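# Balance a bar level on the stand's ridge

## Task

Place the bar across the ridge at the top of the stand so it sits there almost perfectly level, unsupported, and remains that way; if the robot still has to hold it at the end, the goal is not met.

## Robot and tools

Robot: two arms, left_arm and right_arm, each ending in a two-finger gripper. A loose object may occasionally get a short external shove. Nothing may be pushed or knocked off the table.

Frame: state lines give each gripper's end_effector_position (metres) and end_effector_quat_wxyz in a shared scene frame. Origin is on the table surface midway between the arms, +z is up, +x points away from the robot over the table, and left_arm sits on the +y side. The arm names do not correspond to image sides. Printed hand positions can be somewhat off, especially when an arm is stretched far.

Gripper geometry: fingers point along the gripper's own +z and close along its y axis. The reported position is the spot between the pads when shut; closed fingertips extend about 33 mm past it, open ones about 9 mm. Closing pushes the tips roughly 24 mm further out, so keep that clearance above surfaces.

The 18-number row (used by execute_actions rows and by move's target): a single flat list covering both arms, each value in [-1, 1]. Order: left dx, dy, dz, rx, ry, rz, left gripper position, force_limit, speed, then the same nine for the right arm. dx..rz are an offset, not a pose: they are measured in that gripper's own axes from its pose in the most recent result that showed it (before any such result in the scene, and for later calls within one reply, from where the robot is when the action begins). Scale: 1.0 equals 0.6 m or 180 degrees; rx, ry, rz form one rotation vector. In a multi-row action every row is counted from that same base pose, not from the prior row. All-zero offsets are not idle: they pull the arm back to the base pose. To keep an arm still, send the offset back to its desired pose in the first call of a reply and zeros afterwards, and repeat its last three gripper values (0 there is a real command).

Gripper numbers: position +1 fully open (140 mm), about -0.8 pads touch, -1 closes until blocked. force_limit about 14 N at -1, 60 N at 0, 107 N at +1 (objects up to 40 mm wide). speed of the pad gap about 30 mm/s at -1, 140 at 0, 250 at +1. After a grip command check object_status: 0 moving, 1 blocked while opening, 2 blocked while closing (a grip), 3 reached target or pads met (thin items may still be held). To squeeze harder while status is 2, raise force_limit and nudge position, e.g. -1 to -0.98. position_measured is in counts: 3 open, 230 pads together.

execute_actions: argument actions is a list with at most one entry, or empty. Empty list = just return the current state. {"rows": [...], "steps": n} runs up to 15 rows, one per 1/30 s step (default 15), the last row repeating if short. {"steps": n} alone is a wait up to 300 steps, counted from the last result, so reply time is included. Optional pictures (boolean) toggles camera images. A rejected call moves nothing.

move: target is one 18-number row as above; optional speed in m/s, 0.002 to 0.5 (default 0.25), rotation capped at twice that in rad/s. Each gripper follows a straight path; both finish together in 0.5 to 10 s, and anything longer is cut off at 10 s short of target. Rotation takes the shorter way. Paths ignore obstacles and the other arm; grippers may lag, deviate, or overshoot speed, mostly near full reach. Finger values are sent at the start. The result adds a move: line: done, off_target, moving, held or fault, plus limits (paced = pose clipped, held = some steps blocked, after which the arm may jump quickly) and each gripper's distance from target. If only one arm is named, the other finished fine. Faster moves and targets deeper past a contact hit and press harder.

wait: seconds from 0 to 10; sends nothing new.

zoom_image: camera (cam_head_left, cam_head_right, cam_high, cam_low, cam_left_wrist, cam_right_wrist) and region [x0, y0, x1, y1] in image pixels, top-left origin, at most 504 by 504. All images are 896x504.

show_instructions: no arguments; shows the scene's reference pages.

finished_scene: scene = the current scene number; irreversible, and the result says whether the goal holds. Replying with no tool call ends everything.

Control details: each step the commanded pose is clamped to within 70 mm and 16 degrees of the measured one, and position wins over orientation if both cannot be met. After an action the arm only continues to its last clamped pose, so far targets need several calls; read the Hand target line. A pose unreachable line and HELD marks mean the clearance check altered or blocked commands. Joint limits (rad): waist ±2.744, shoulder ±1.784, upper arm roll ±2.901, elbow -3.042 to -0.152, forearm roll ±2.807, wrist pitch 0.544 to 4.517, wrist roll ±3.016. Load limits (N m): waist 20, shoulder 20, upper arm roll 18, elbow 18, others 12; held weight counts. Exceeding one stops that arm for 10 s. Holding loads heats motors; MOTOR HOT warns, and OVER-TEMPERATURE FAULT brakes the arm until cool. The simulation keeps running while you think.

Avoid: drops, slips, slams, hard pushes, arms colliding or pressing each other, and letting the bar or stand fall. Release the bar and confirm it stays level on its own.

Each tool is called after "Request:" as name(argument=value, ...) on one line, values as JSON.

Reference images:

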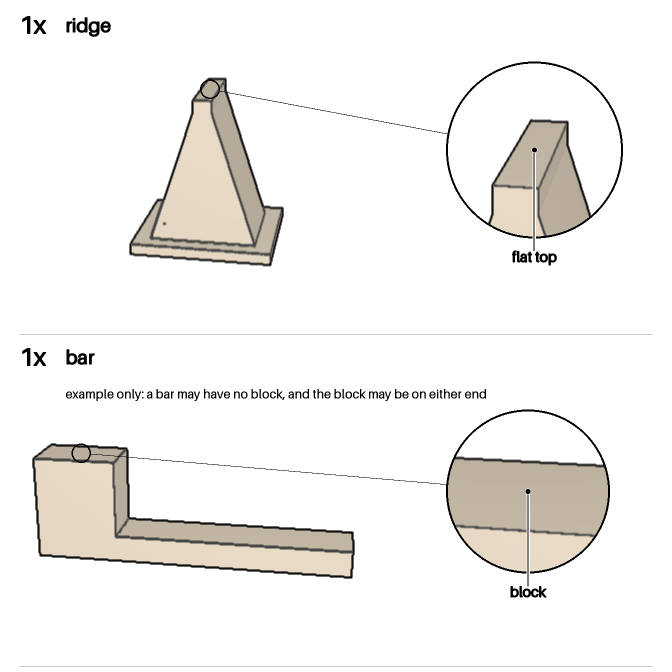

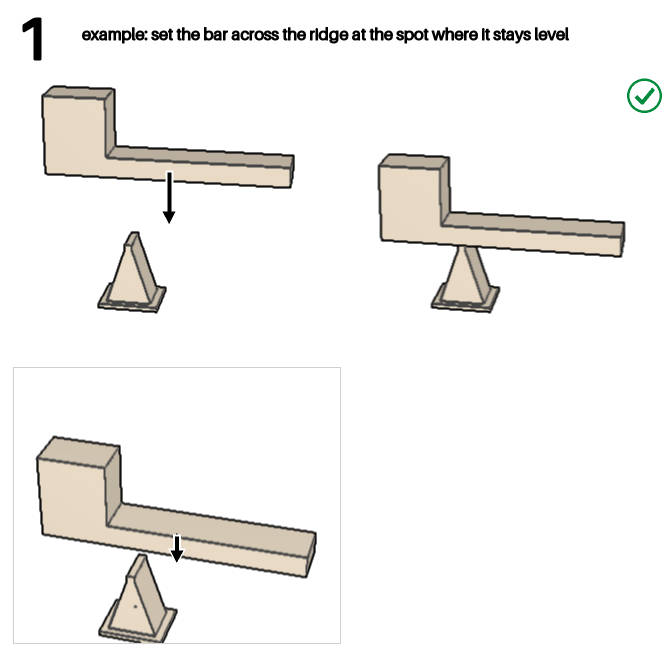

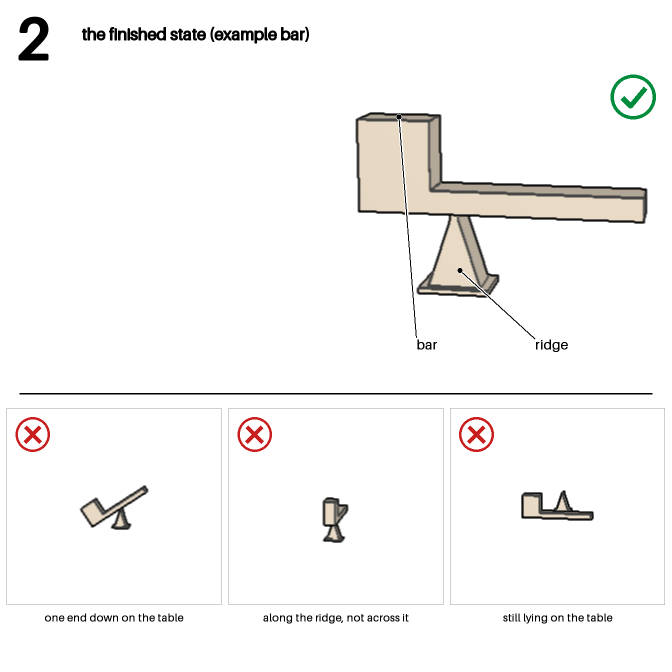

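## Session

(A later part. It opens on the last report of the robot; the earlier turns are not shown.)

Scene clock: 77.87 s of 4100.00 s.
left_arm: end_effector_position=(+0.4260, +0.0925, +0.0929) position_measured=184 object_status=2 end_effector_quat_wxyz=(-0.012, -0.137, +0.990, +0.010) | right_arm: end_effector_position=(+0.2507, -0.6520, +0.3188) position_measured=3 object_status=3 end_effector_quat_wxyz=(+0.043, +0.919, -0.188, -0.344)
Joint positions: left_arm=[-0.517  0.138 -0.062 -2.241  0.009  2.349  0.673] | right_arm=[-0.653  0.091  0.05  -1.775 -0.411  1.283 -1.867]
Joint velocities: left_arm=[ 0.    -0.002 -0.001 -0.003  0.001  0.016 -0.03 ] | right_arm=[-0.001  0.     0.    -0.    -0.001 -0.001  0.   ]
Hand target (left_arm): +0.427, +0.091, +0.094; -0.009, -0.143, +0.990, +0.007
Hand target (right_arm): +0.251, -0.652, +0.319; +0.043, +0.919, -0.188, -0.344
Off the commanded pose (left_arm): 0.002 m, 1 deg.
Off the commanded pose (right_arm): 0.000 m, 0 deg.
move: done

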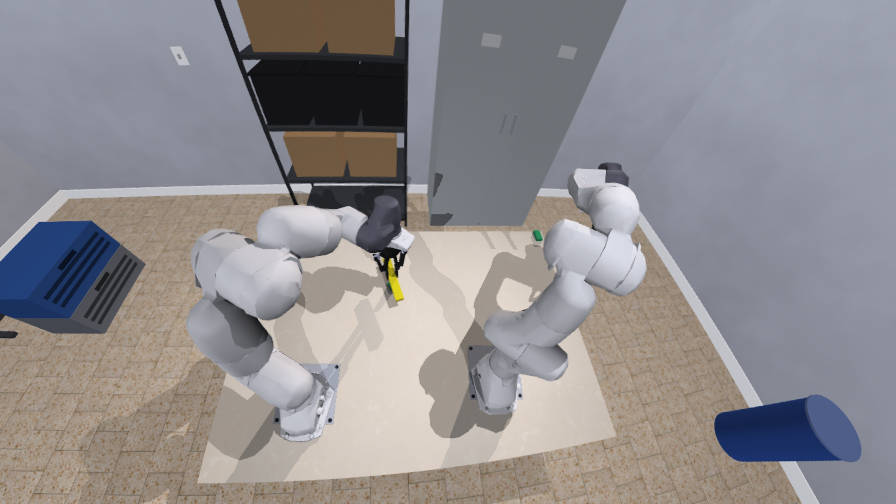

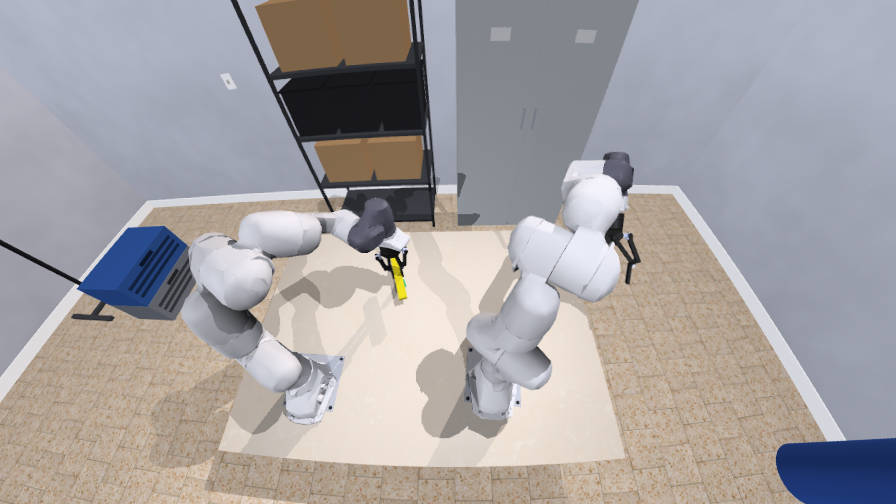

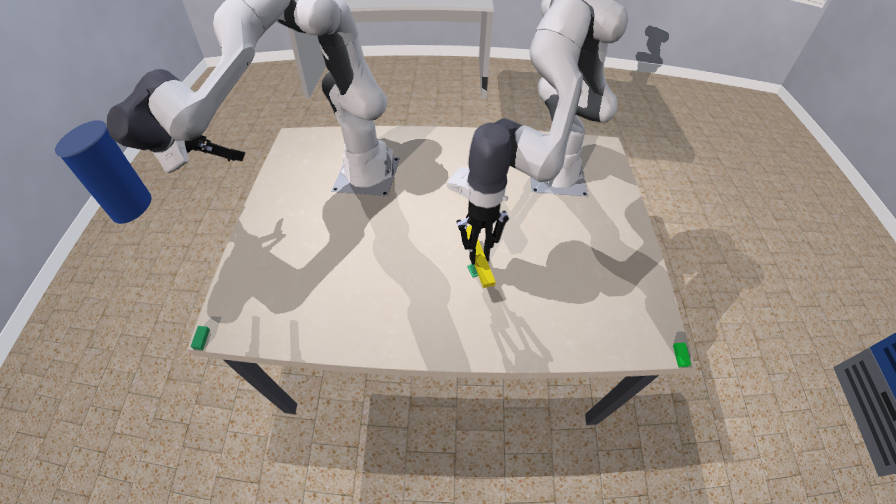

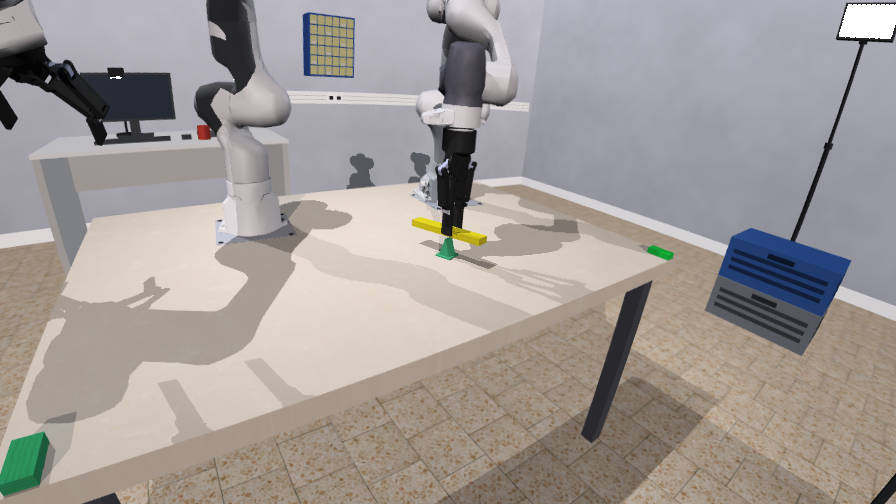

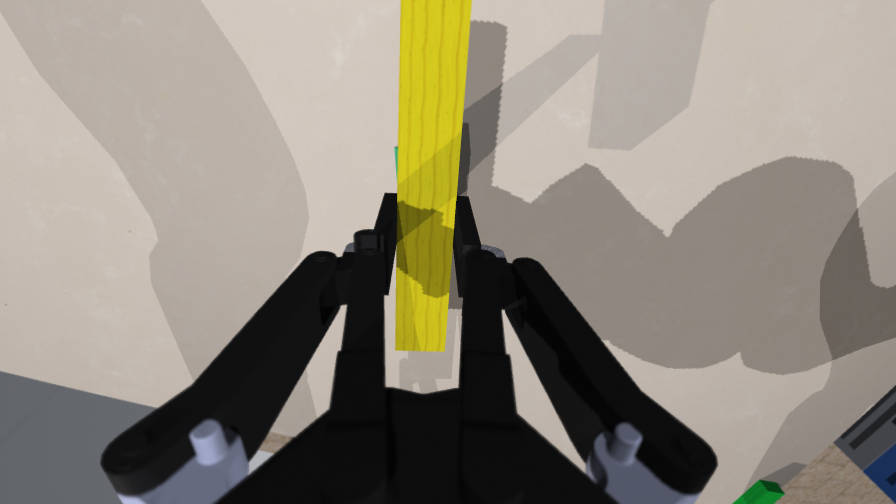

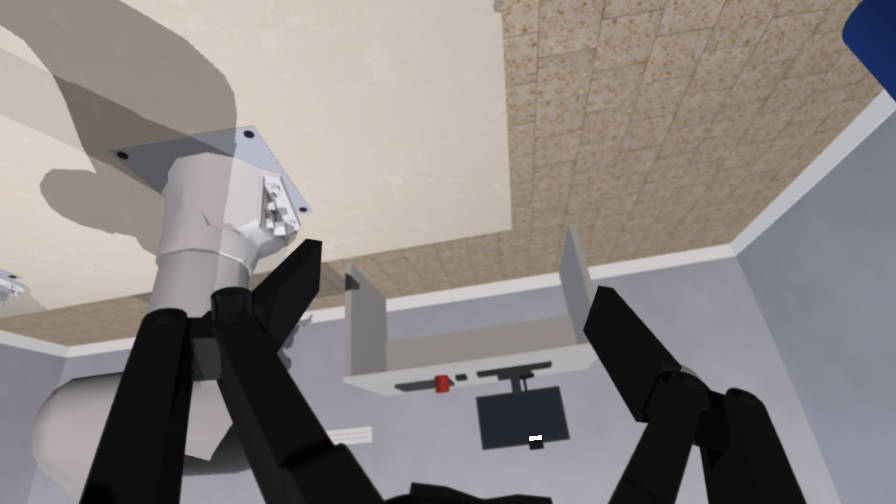

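Request:
move(target=[0,-0.003,0.002,0,0.018,0,-1,-0.3,-0.5,0,0,0,0,0,0,1,0,0], speed=0.02)

Request:
move(target=[0,0,0.015,0,0,0,-1,-0.3,-0.5,0,0,0,0,0,0,1,0,0], speed=0.01)

Request:
zoom_image(camera="cam_low", region=[390, 190, 510, 270])

Scene clock: 84.30 s of 4100.00 s.
left_arm: end_effector_position=(+0.4270, +0.0913, +0.0915) position_measured=184 object_status=2 end_effector_quat_wxyz=(-0.038, -0.141, +0.989, +0.006) | right_arm: end_effector_position=(+0.2507, -0.6520, +0.3188) position_measured=3 object_status=3 end_effector_quat_wxyz=(+0.043, +0.919, -0.188, -0.344)
Joint positions: left_arm=[-0.499  0.169 -0.063 -2.196 -0.042  2.3    0.719] | right_arm=[-0.653  0.091  0.05  -1.775 -0.411  1.283 -1.867]
Joint velocities: left_arm=[ 0.     0.002 -0.     0.002 -0.006 -0.011  0.022] | right_arm=[-0.     0.    -0.001 -0.001 -0.002  0.    -0.001]
Hand target (left_arm): +0.426, +0.091, +0.092; -0.040, -0.137, +0.990, +0.005
Hand target (right_arm): +0.251, -0.652, +0.319; +0.043, +0.919, -0.188, -0.344
Off the commanded pose (left_arm): 0.001 m, 0 deg.
Off the commanded pose (right_arm): 0.000 m, 0 deg.
After step 90, 1.73 s passed at rest.
move: done

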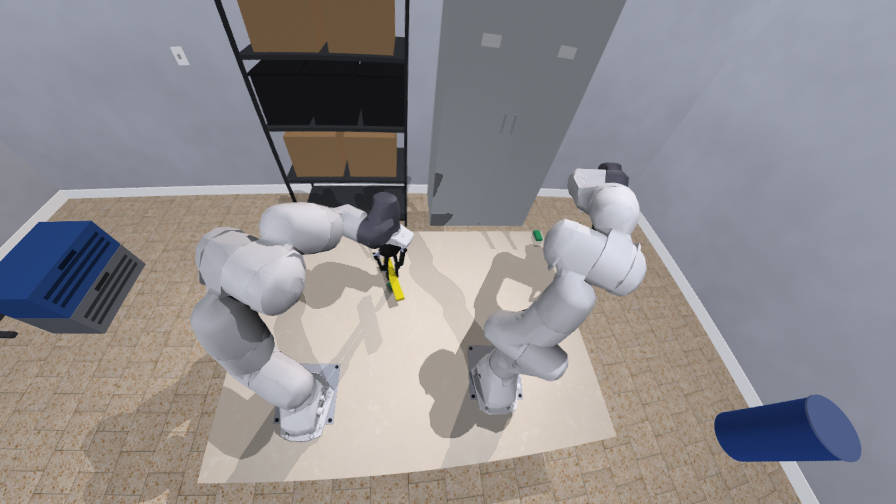

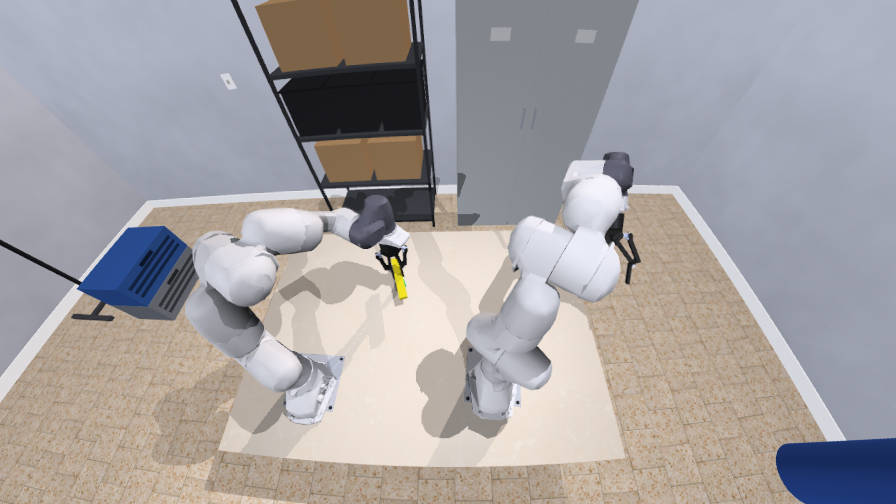

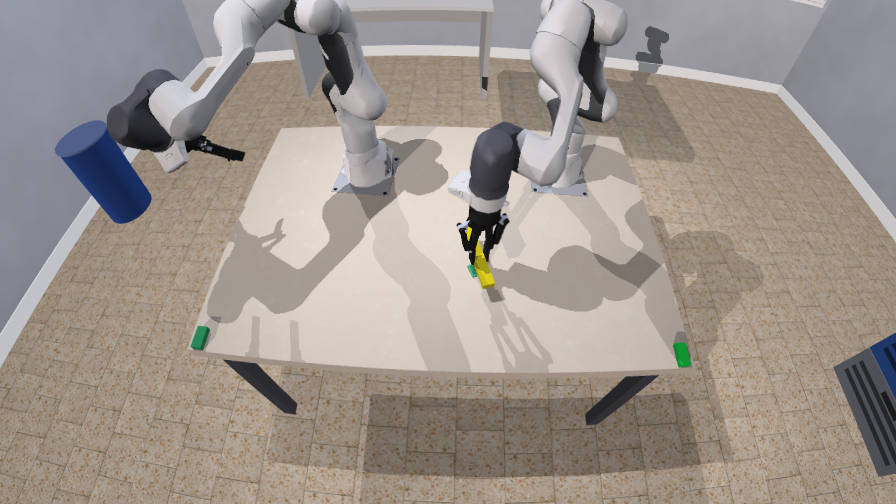

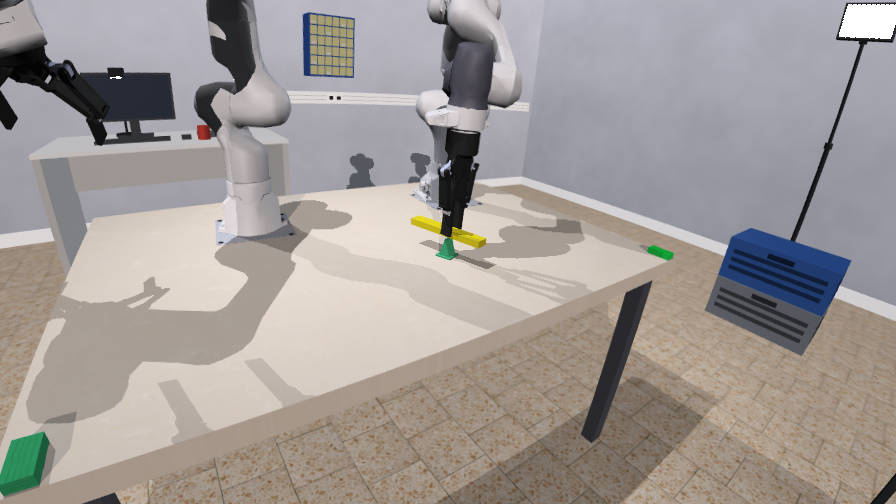

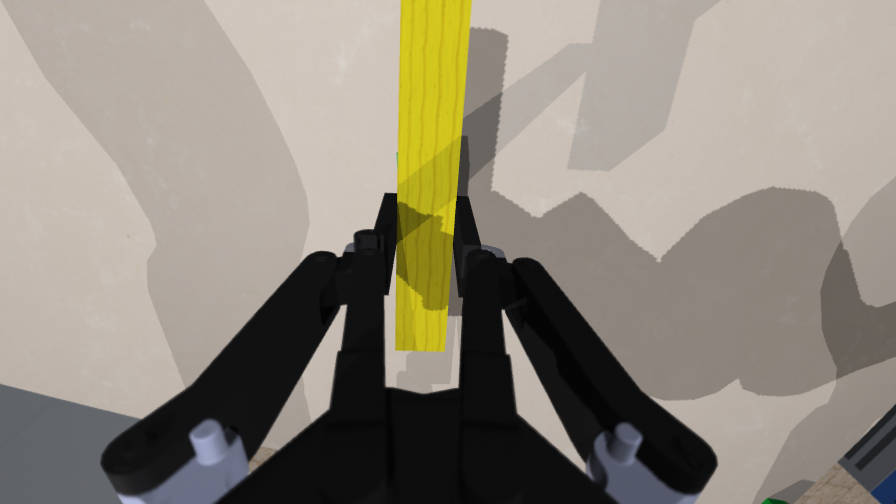

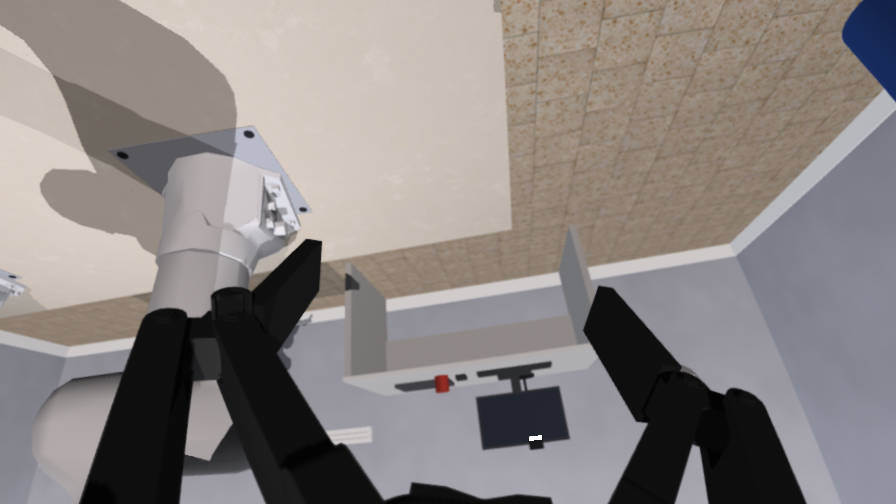

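Scene clock: 85.43 s of 4100.00 s.
left_arm: end_effector_position=(+0.4262, +0.0919, +0.0829) position_measured=184 object_status=2 end_effector_quat_wxyz=(-0.039, -0.141, +0.989, +0.007) | right_arm: end_effector_position=(+0.2507, -0.6520, +0.3188) position_measured=3 object_status=3 end_effector_quat_wxyz=(+0.043, +0.919, -0.188, -0.344)
Joint positions: left_arm=[-0.499  0.182 -0.063 -2.203 -0.042  2.318  0.719] | right_arm=[-0.653  0.091  0.05  -1.775 -0.411  1.283 -1.867]
Joint velocities: left_arm=[ 0.001  0.001  0.    -0.    -0.001  0.008  0.   ] | right_arm=[ 0.    -0.     0.001  0.001  0.001 -0.001 -0.001]
Hand target (left_arm): +0.426, +0.091, +0.082; -0.038, -0.141, +0.989, +0.006
Hand target (right_arm): +0.251, -0.652, +0.319; +0.043, +0.919, -0.188, -0.344
Off the commanded pose (left_arm): 0.001 m, 0 deg.
Off the commanded pose (right_arm): 0.000 m, 0 deg.
move: done

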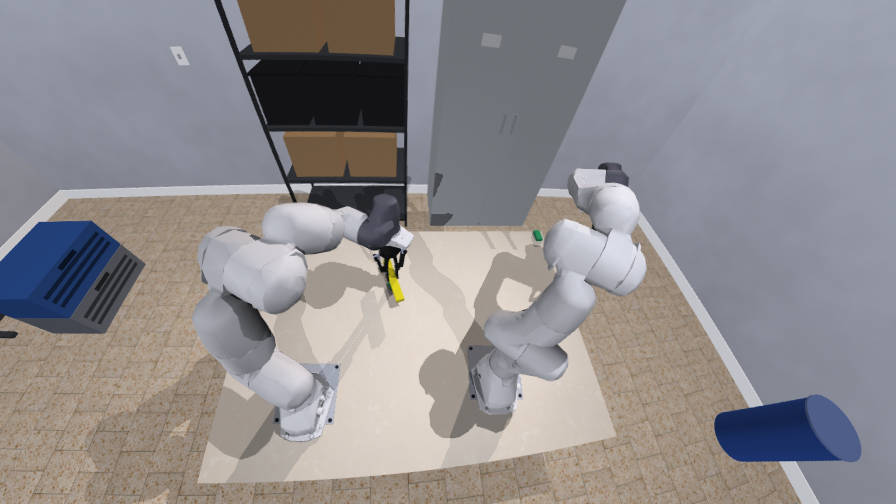

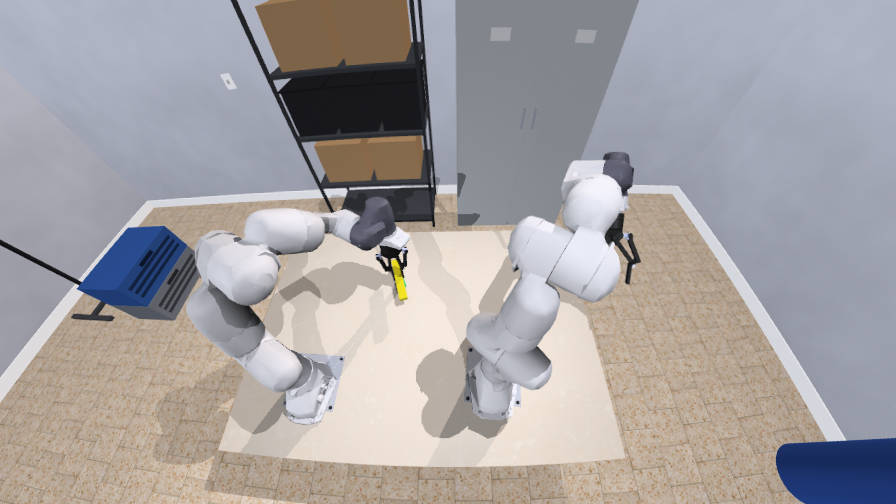

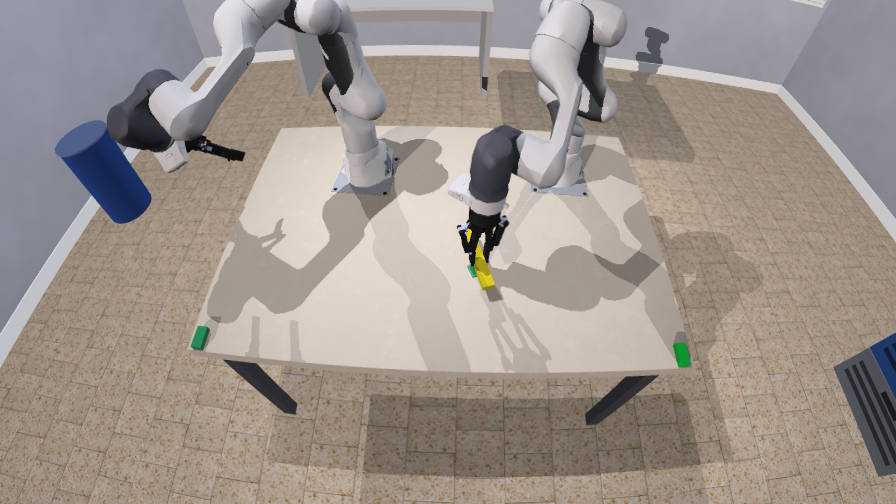

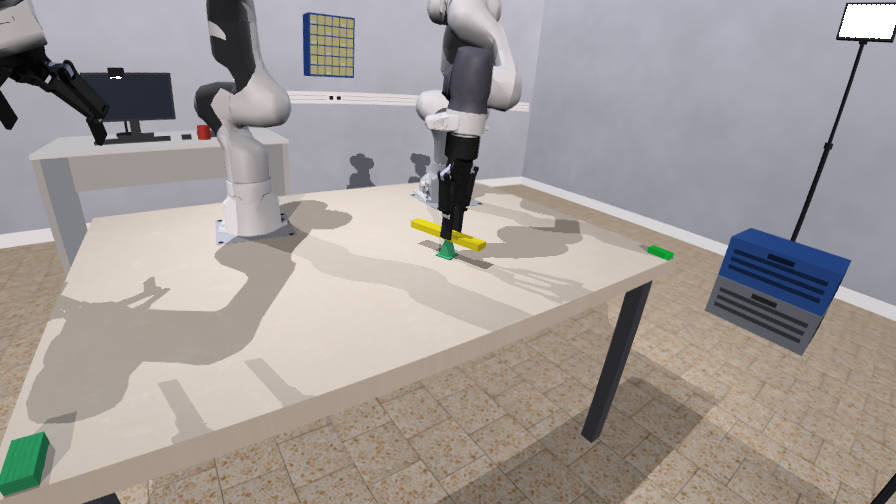

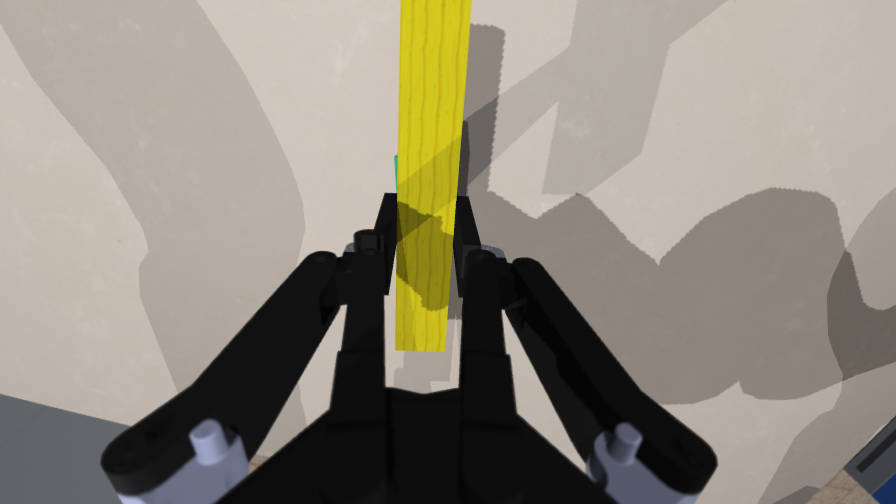

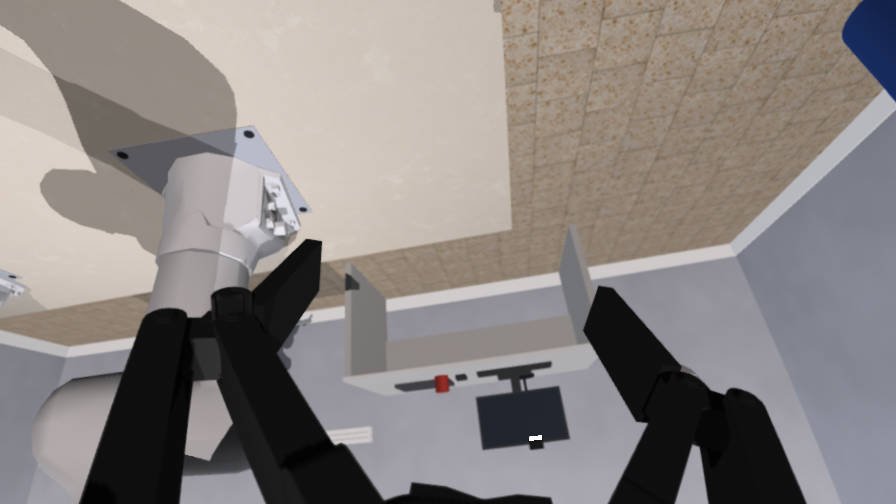

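Region (390, 190, 510, 270) of cam_low's 896x504 image, scaled by 4.200, with more detail than that image has.

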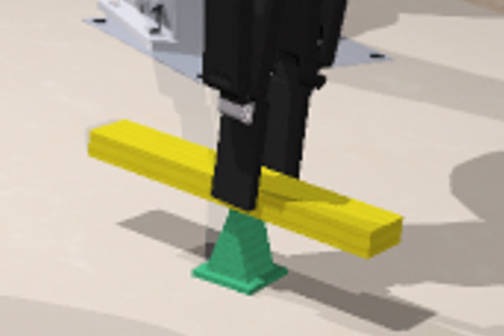

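Request:
move(target=[0,0,0.004,0,0,0,-1,-0.3,-0.5,0,0,0,0,0,0,1,0,0], speed=0.005)

Request:
execute_actions(actions=[{"rows":[[0,0,0,0,0,0,-0.4,-0.3,-0.5,0,0,0,0,0,0,1,0,0],[0,0,0,0,0,0,-0.4,-0.3,-0.5,0,0,0,0,0,0,1,0,0],[0,0,0,0,0,0,-0.4,-0.3,-0.5,0,0,0,0,0,0,1,0,0],[0,0,0,0,0,0,-0.4,-0.3,-0.5,0,0,0,0,0,0,1,0,0],[0,0,0,0,0,0,-0.4,-0.3,-0.5,0,0,0,0,0,0,1,0,0],[0,0,0,0,0,0,-0.4,-0.3,-0.5,0,0,0,0,0,0,1,0,0],[0,0,0,0,0,0,-0.4,-0.3,-0.5,0,0,0,0,0,0,1,0,0],[0,0,0,0,0,0,-0.4,-0.3,-0.5,0,0,0,0,0,0,1,0,0],[0,0,0,0,0,0,-1,-0.3,-0.5,0,0,0,0,0,0,1,0,0]],"steps":15}])

Request:
zoom_image(camera="cam_low", region=[390, 190, 510, 270])

Scene clock: 90.20 s of 4100.00 s.
left_arm: end_effector_position=(+0.4267, +0.0916, +0.0829) position_measured=184 object_status=2 end_effector_quat_wxyz=(-0.038, -0.141, +0.989, +0.006) | right_arm: end_effector_position=(+0.2507, -0.6520, +0.3188) position_measured=3 object_status=3 end_effector_quat_wxyz=(+0.043, +0.919, -0.188, -0.344)
Joint positions: left_arm=[-0.499  0.183 -0.063 -2.203 -0.042  2.32   0.719] | right_arm=[-0.653  0.091  0.05  -1.775 -0.411  1.283 -1.867]
Joint velocities: left_arm=[ 0.     0.001  0.001 -0.001  0.     0.     0.001] | right_arm=[ 0.001  0.001  0.001 -0.001 -0.001  0.001 -0.   ]
Hand target (left_arm): +0.426, +0.092, +0.081; -0.039, -0.141, +0.989, +0.007
Hand target (right_arm): +0.251, -0.652, +0.319; +0.043, +0.919, -0.188, -0.344
Off the commanded pose (left_arm): 0.002 m, 0 deg.
Off the commanded pose (right_arm): 0.000 m, 0 deg.
After step 90, 1.07 s passed at rest.
move: done

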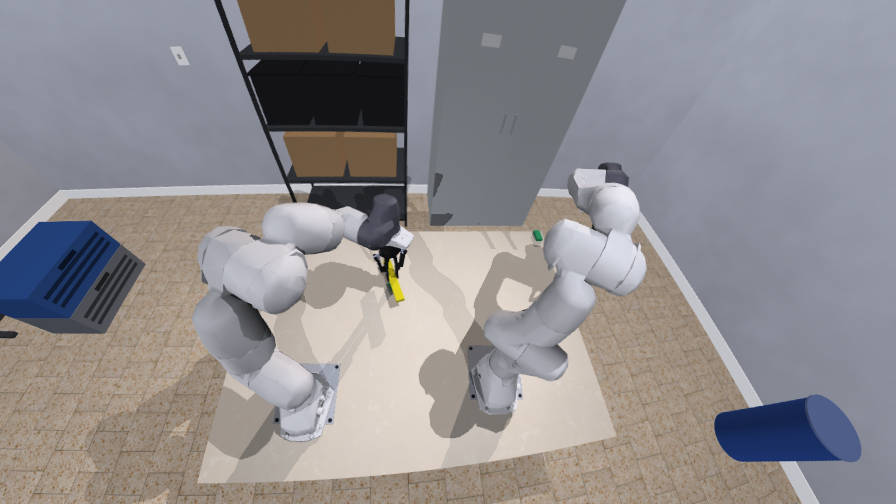

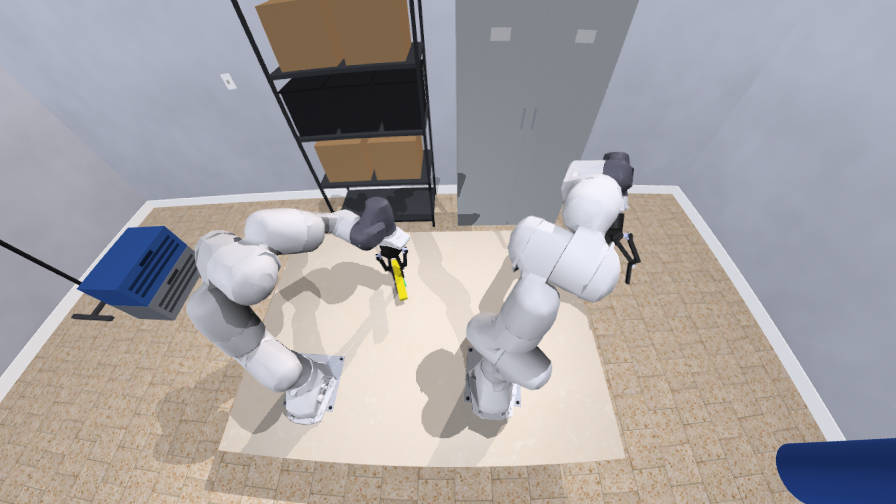

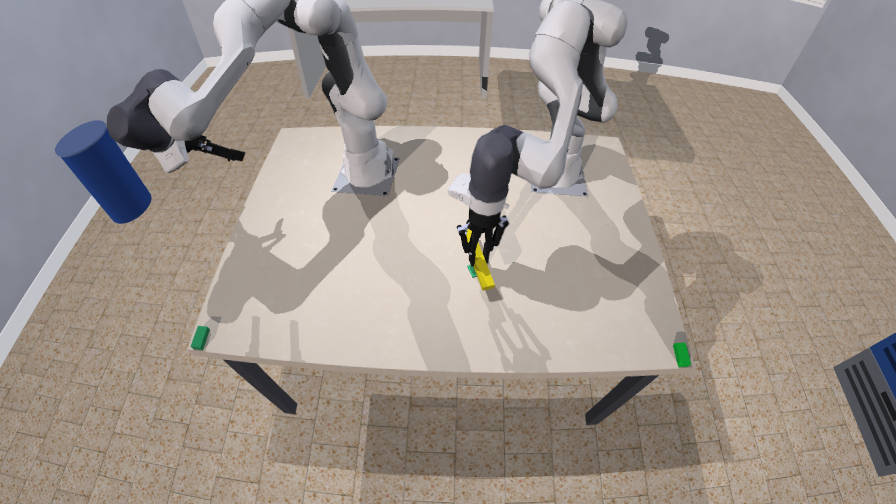

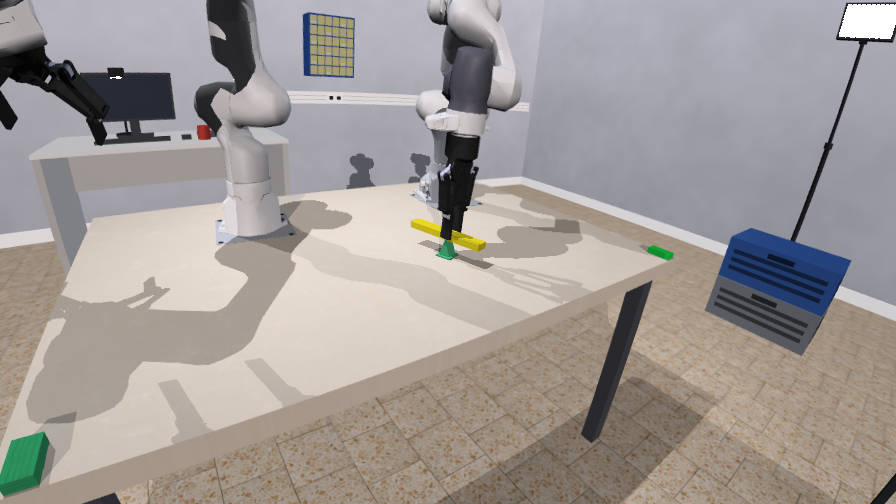

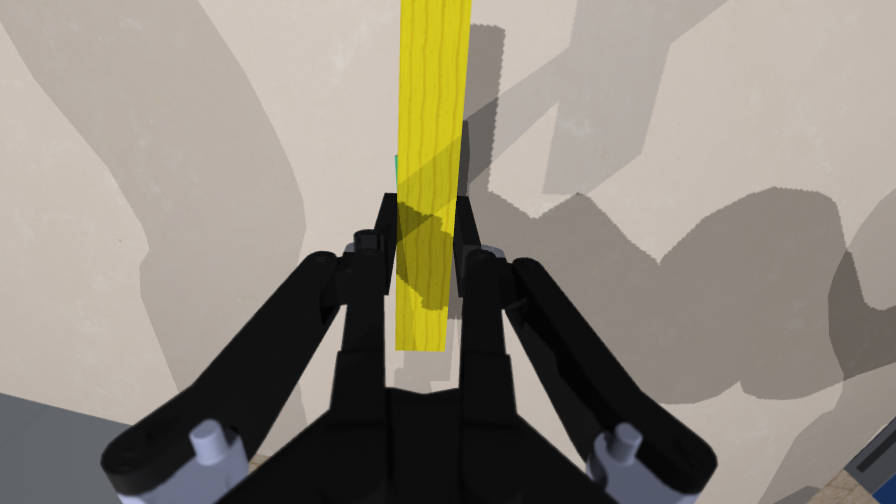

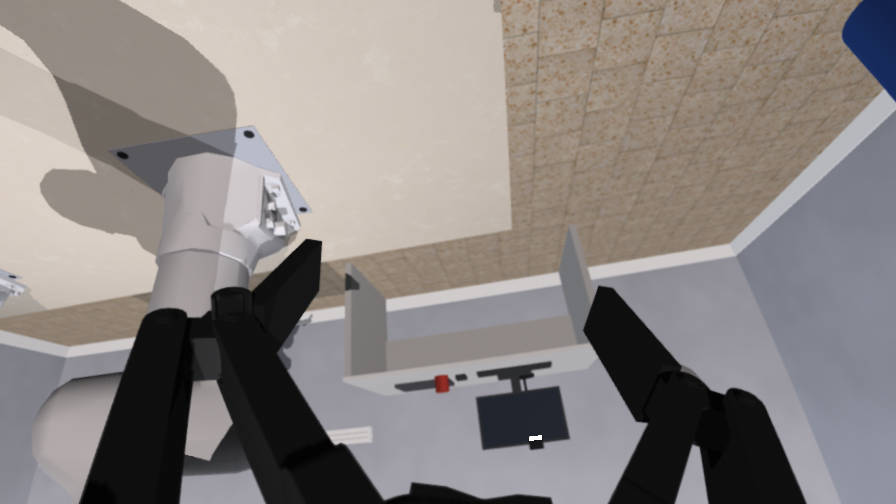

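Scene clock: 90.70 s of 4100.00 s.
left_arm: end_effector_position=(+0.4267, +0.0916, +0.0831) position_measured=184 object_status=0 end_effector_quat_wxyz=(-0.038, -0.141, +0.989, +0.006) | right_arm: end_effector_position=(+0.2507, -0.6520, +0.3188) position_measured=3 object_status=3 end_effector_quat_wxyz=(+0.043, +0.919, -0.188, -0.344)
Joint positions: left_arm=[-0.499  0.182 -0.063 -2.203 -0.042  2.32   0.719] | right_arm=[-0.653  0.091  0.05  -1.775 -0.411  1.283 -1.867]
Joint velocities: left_arm=[ 0.    -0.    -0.    -0.002  0.     0.001 -0.   ] | right_arm=[-0.    -0.     0.     0.001 -0.     0.     0.   ]
Hand target (left_arm): +0.427, +0.092, +0.083; -0.038, -0.141, +0.989, +0.006
Hand target (right_arm): +0.251, -0.652, +0.319; +0.043, +0.919, -0.188, -0.344
Off the commanded pose (left_arm): 0.000 m, 0 deg.
Off the commanded pose (right_arm): 0.000 m, 0 deg.
Steps of this call (steps 1 to 15: all 15 steps of this action). Readings (end_effector_position | what the end effector reports):
1: left_arm (+0.4267, +0.0916, +0.0829) | right_arm (+0.2507, -0.6520, +0.3188) | left_arm position_measured=184 object_status=0 | right_arm position_measured=3 object_status=3
2: left_arm (+0.4267, +0.0916, +0.0829) | right_arm (+0.2507, -0.6520, +0.3188) | left_arm position_measured=184 object_status=0 | right_arm position_measured=3 object_status=3
4: left_arm (+0.4267, +0.0916, +0.0829) | right_arm (+0.2507, -0.6520, +0.3188) | left_arm position_measured=179 object_status=0 | right_arm position_measured=3 object_status=3
8: left_arm (+0.4267, +0.0916, +0.0829) | right_arm (+0.2507, -0.6520, +0.3188) | left_arm position_measured=179 object_status=0 | right_arm position_measured=3 object_status=3
15: the state above

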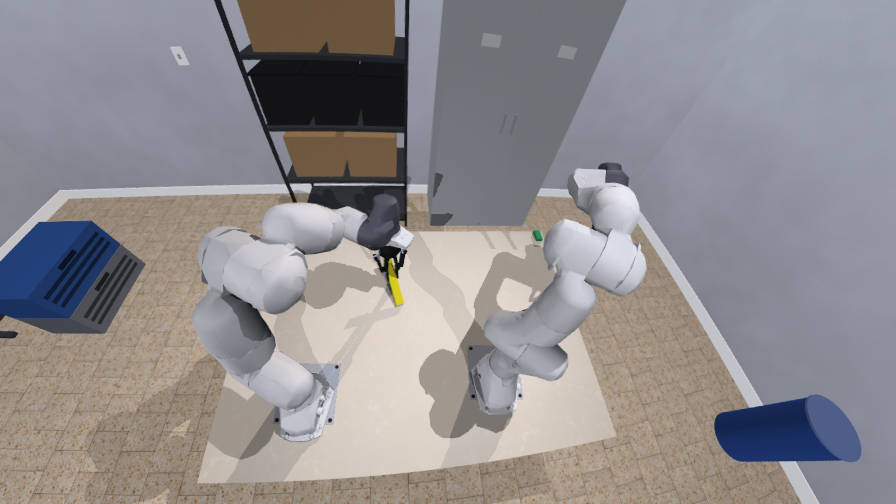

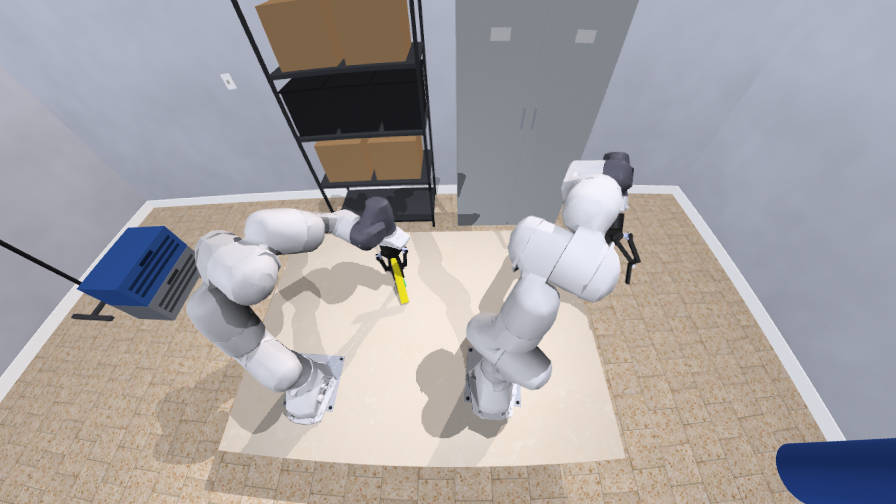

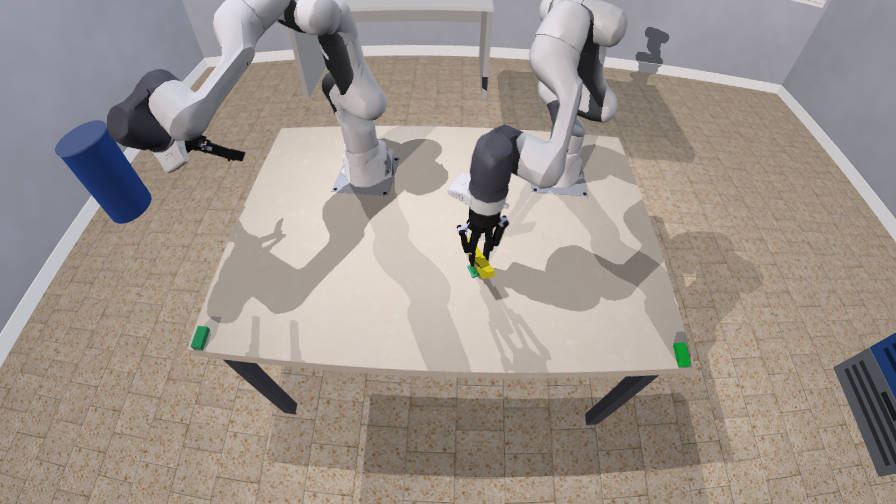

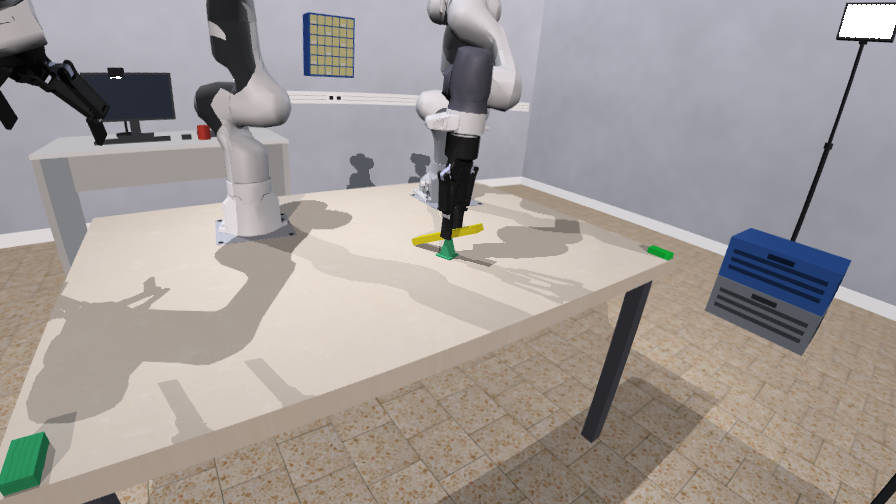

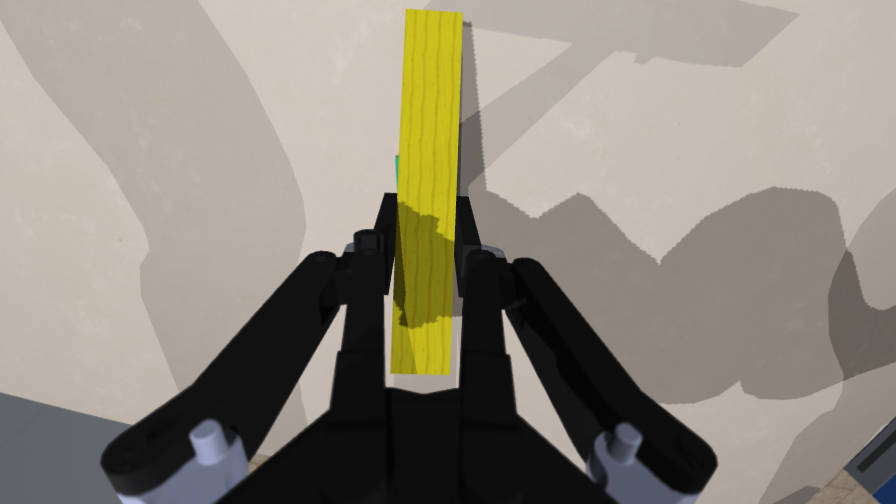

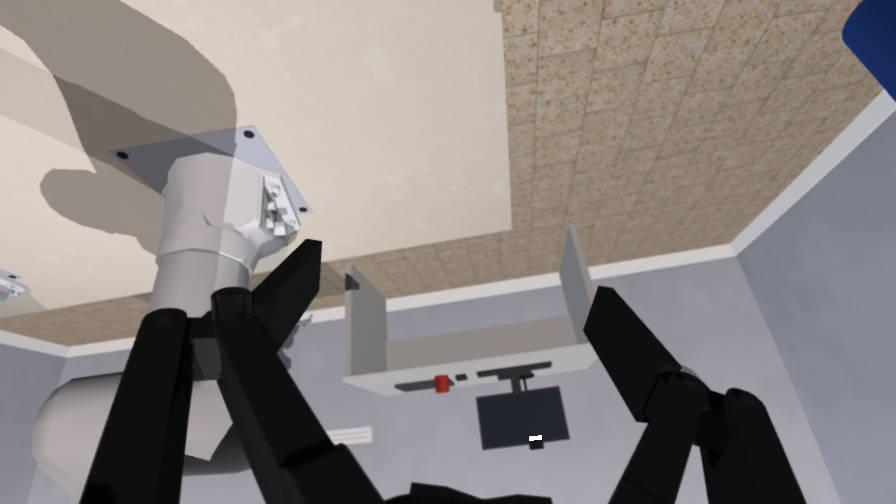

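Region (390, 190, 510, 270) of cam_low's 896x504 image, scaled by 4.200, with more detail than that image has.

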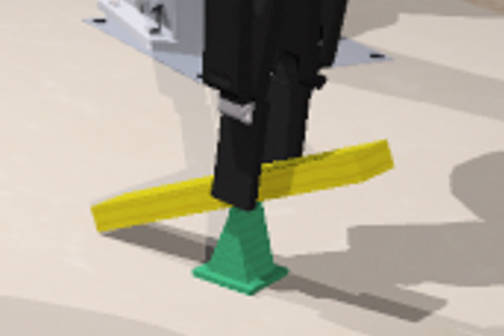

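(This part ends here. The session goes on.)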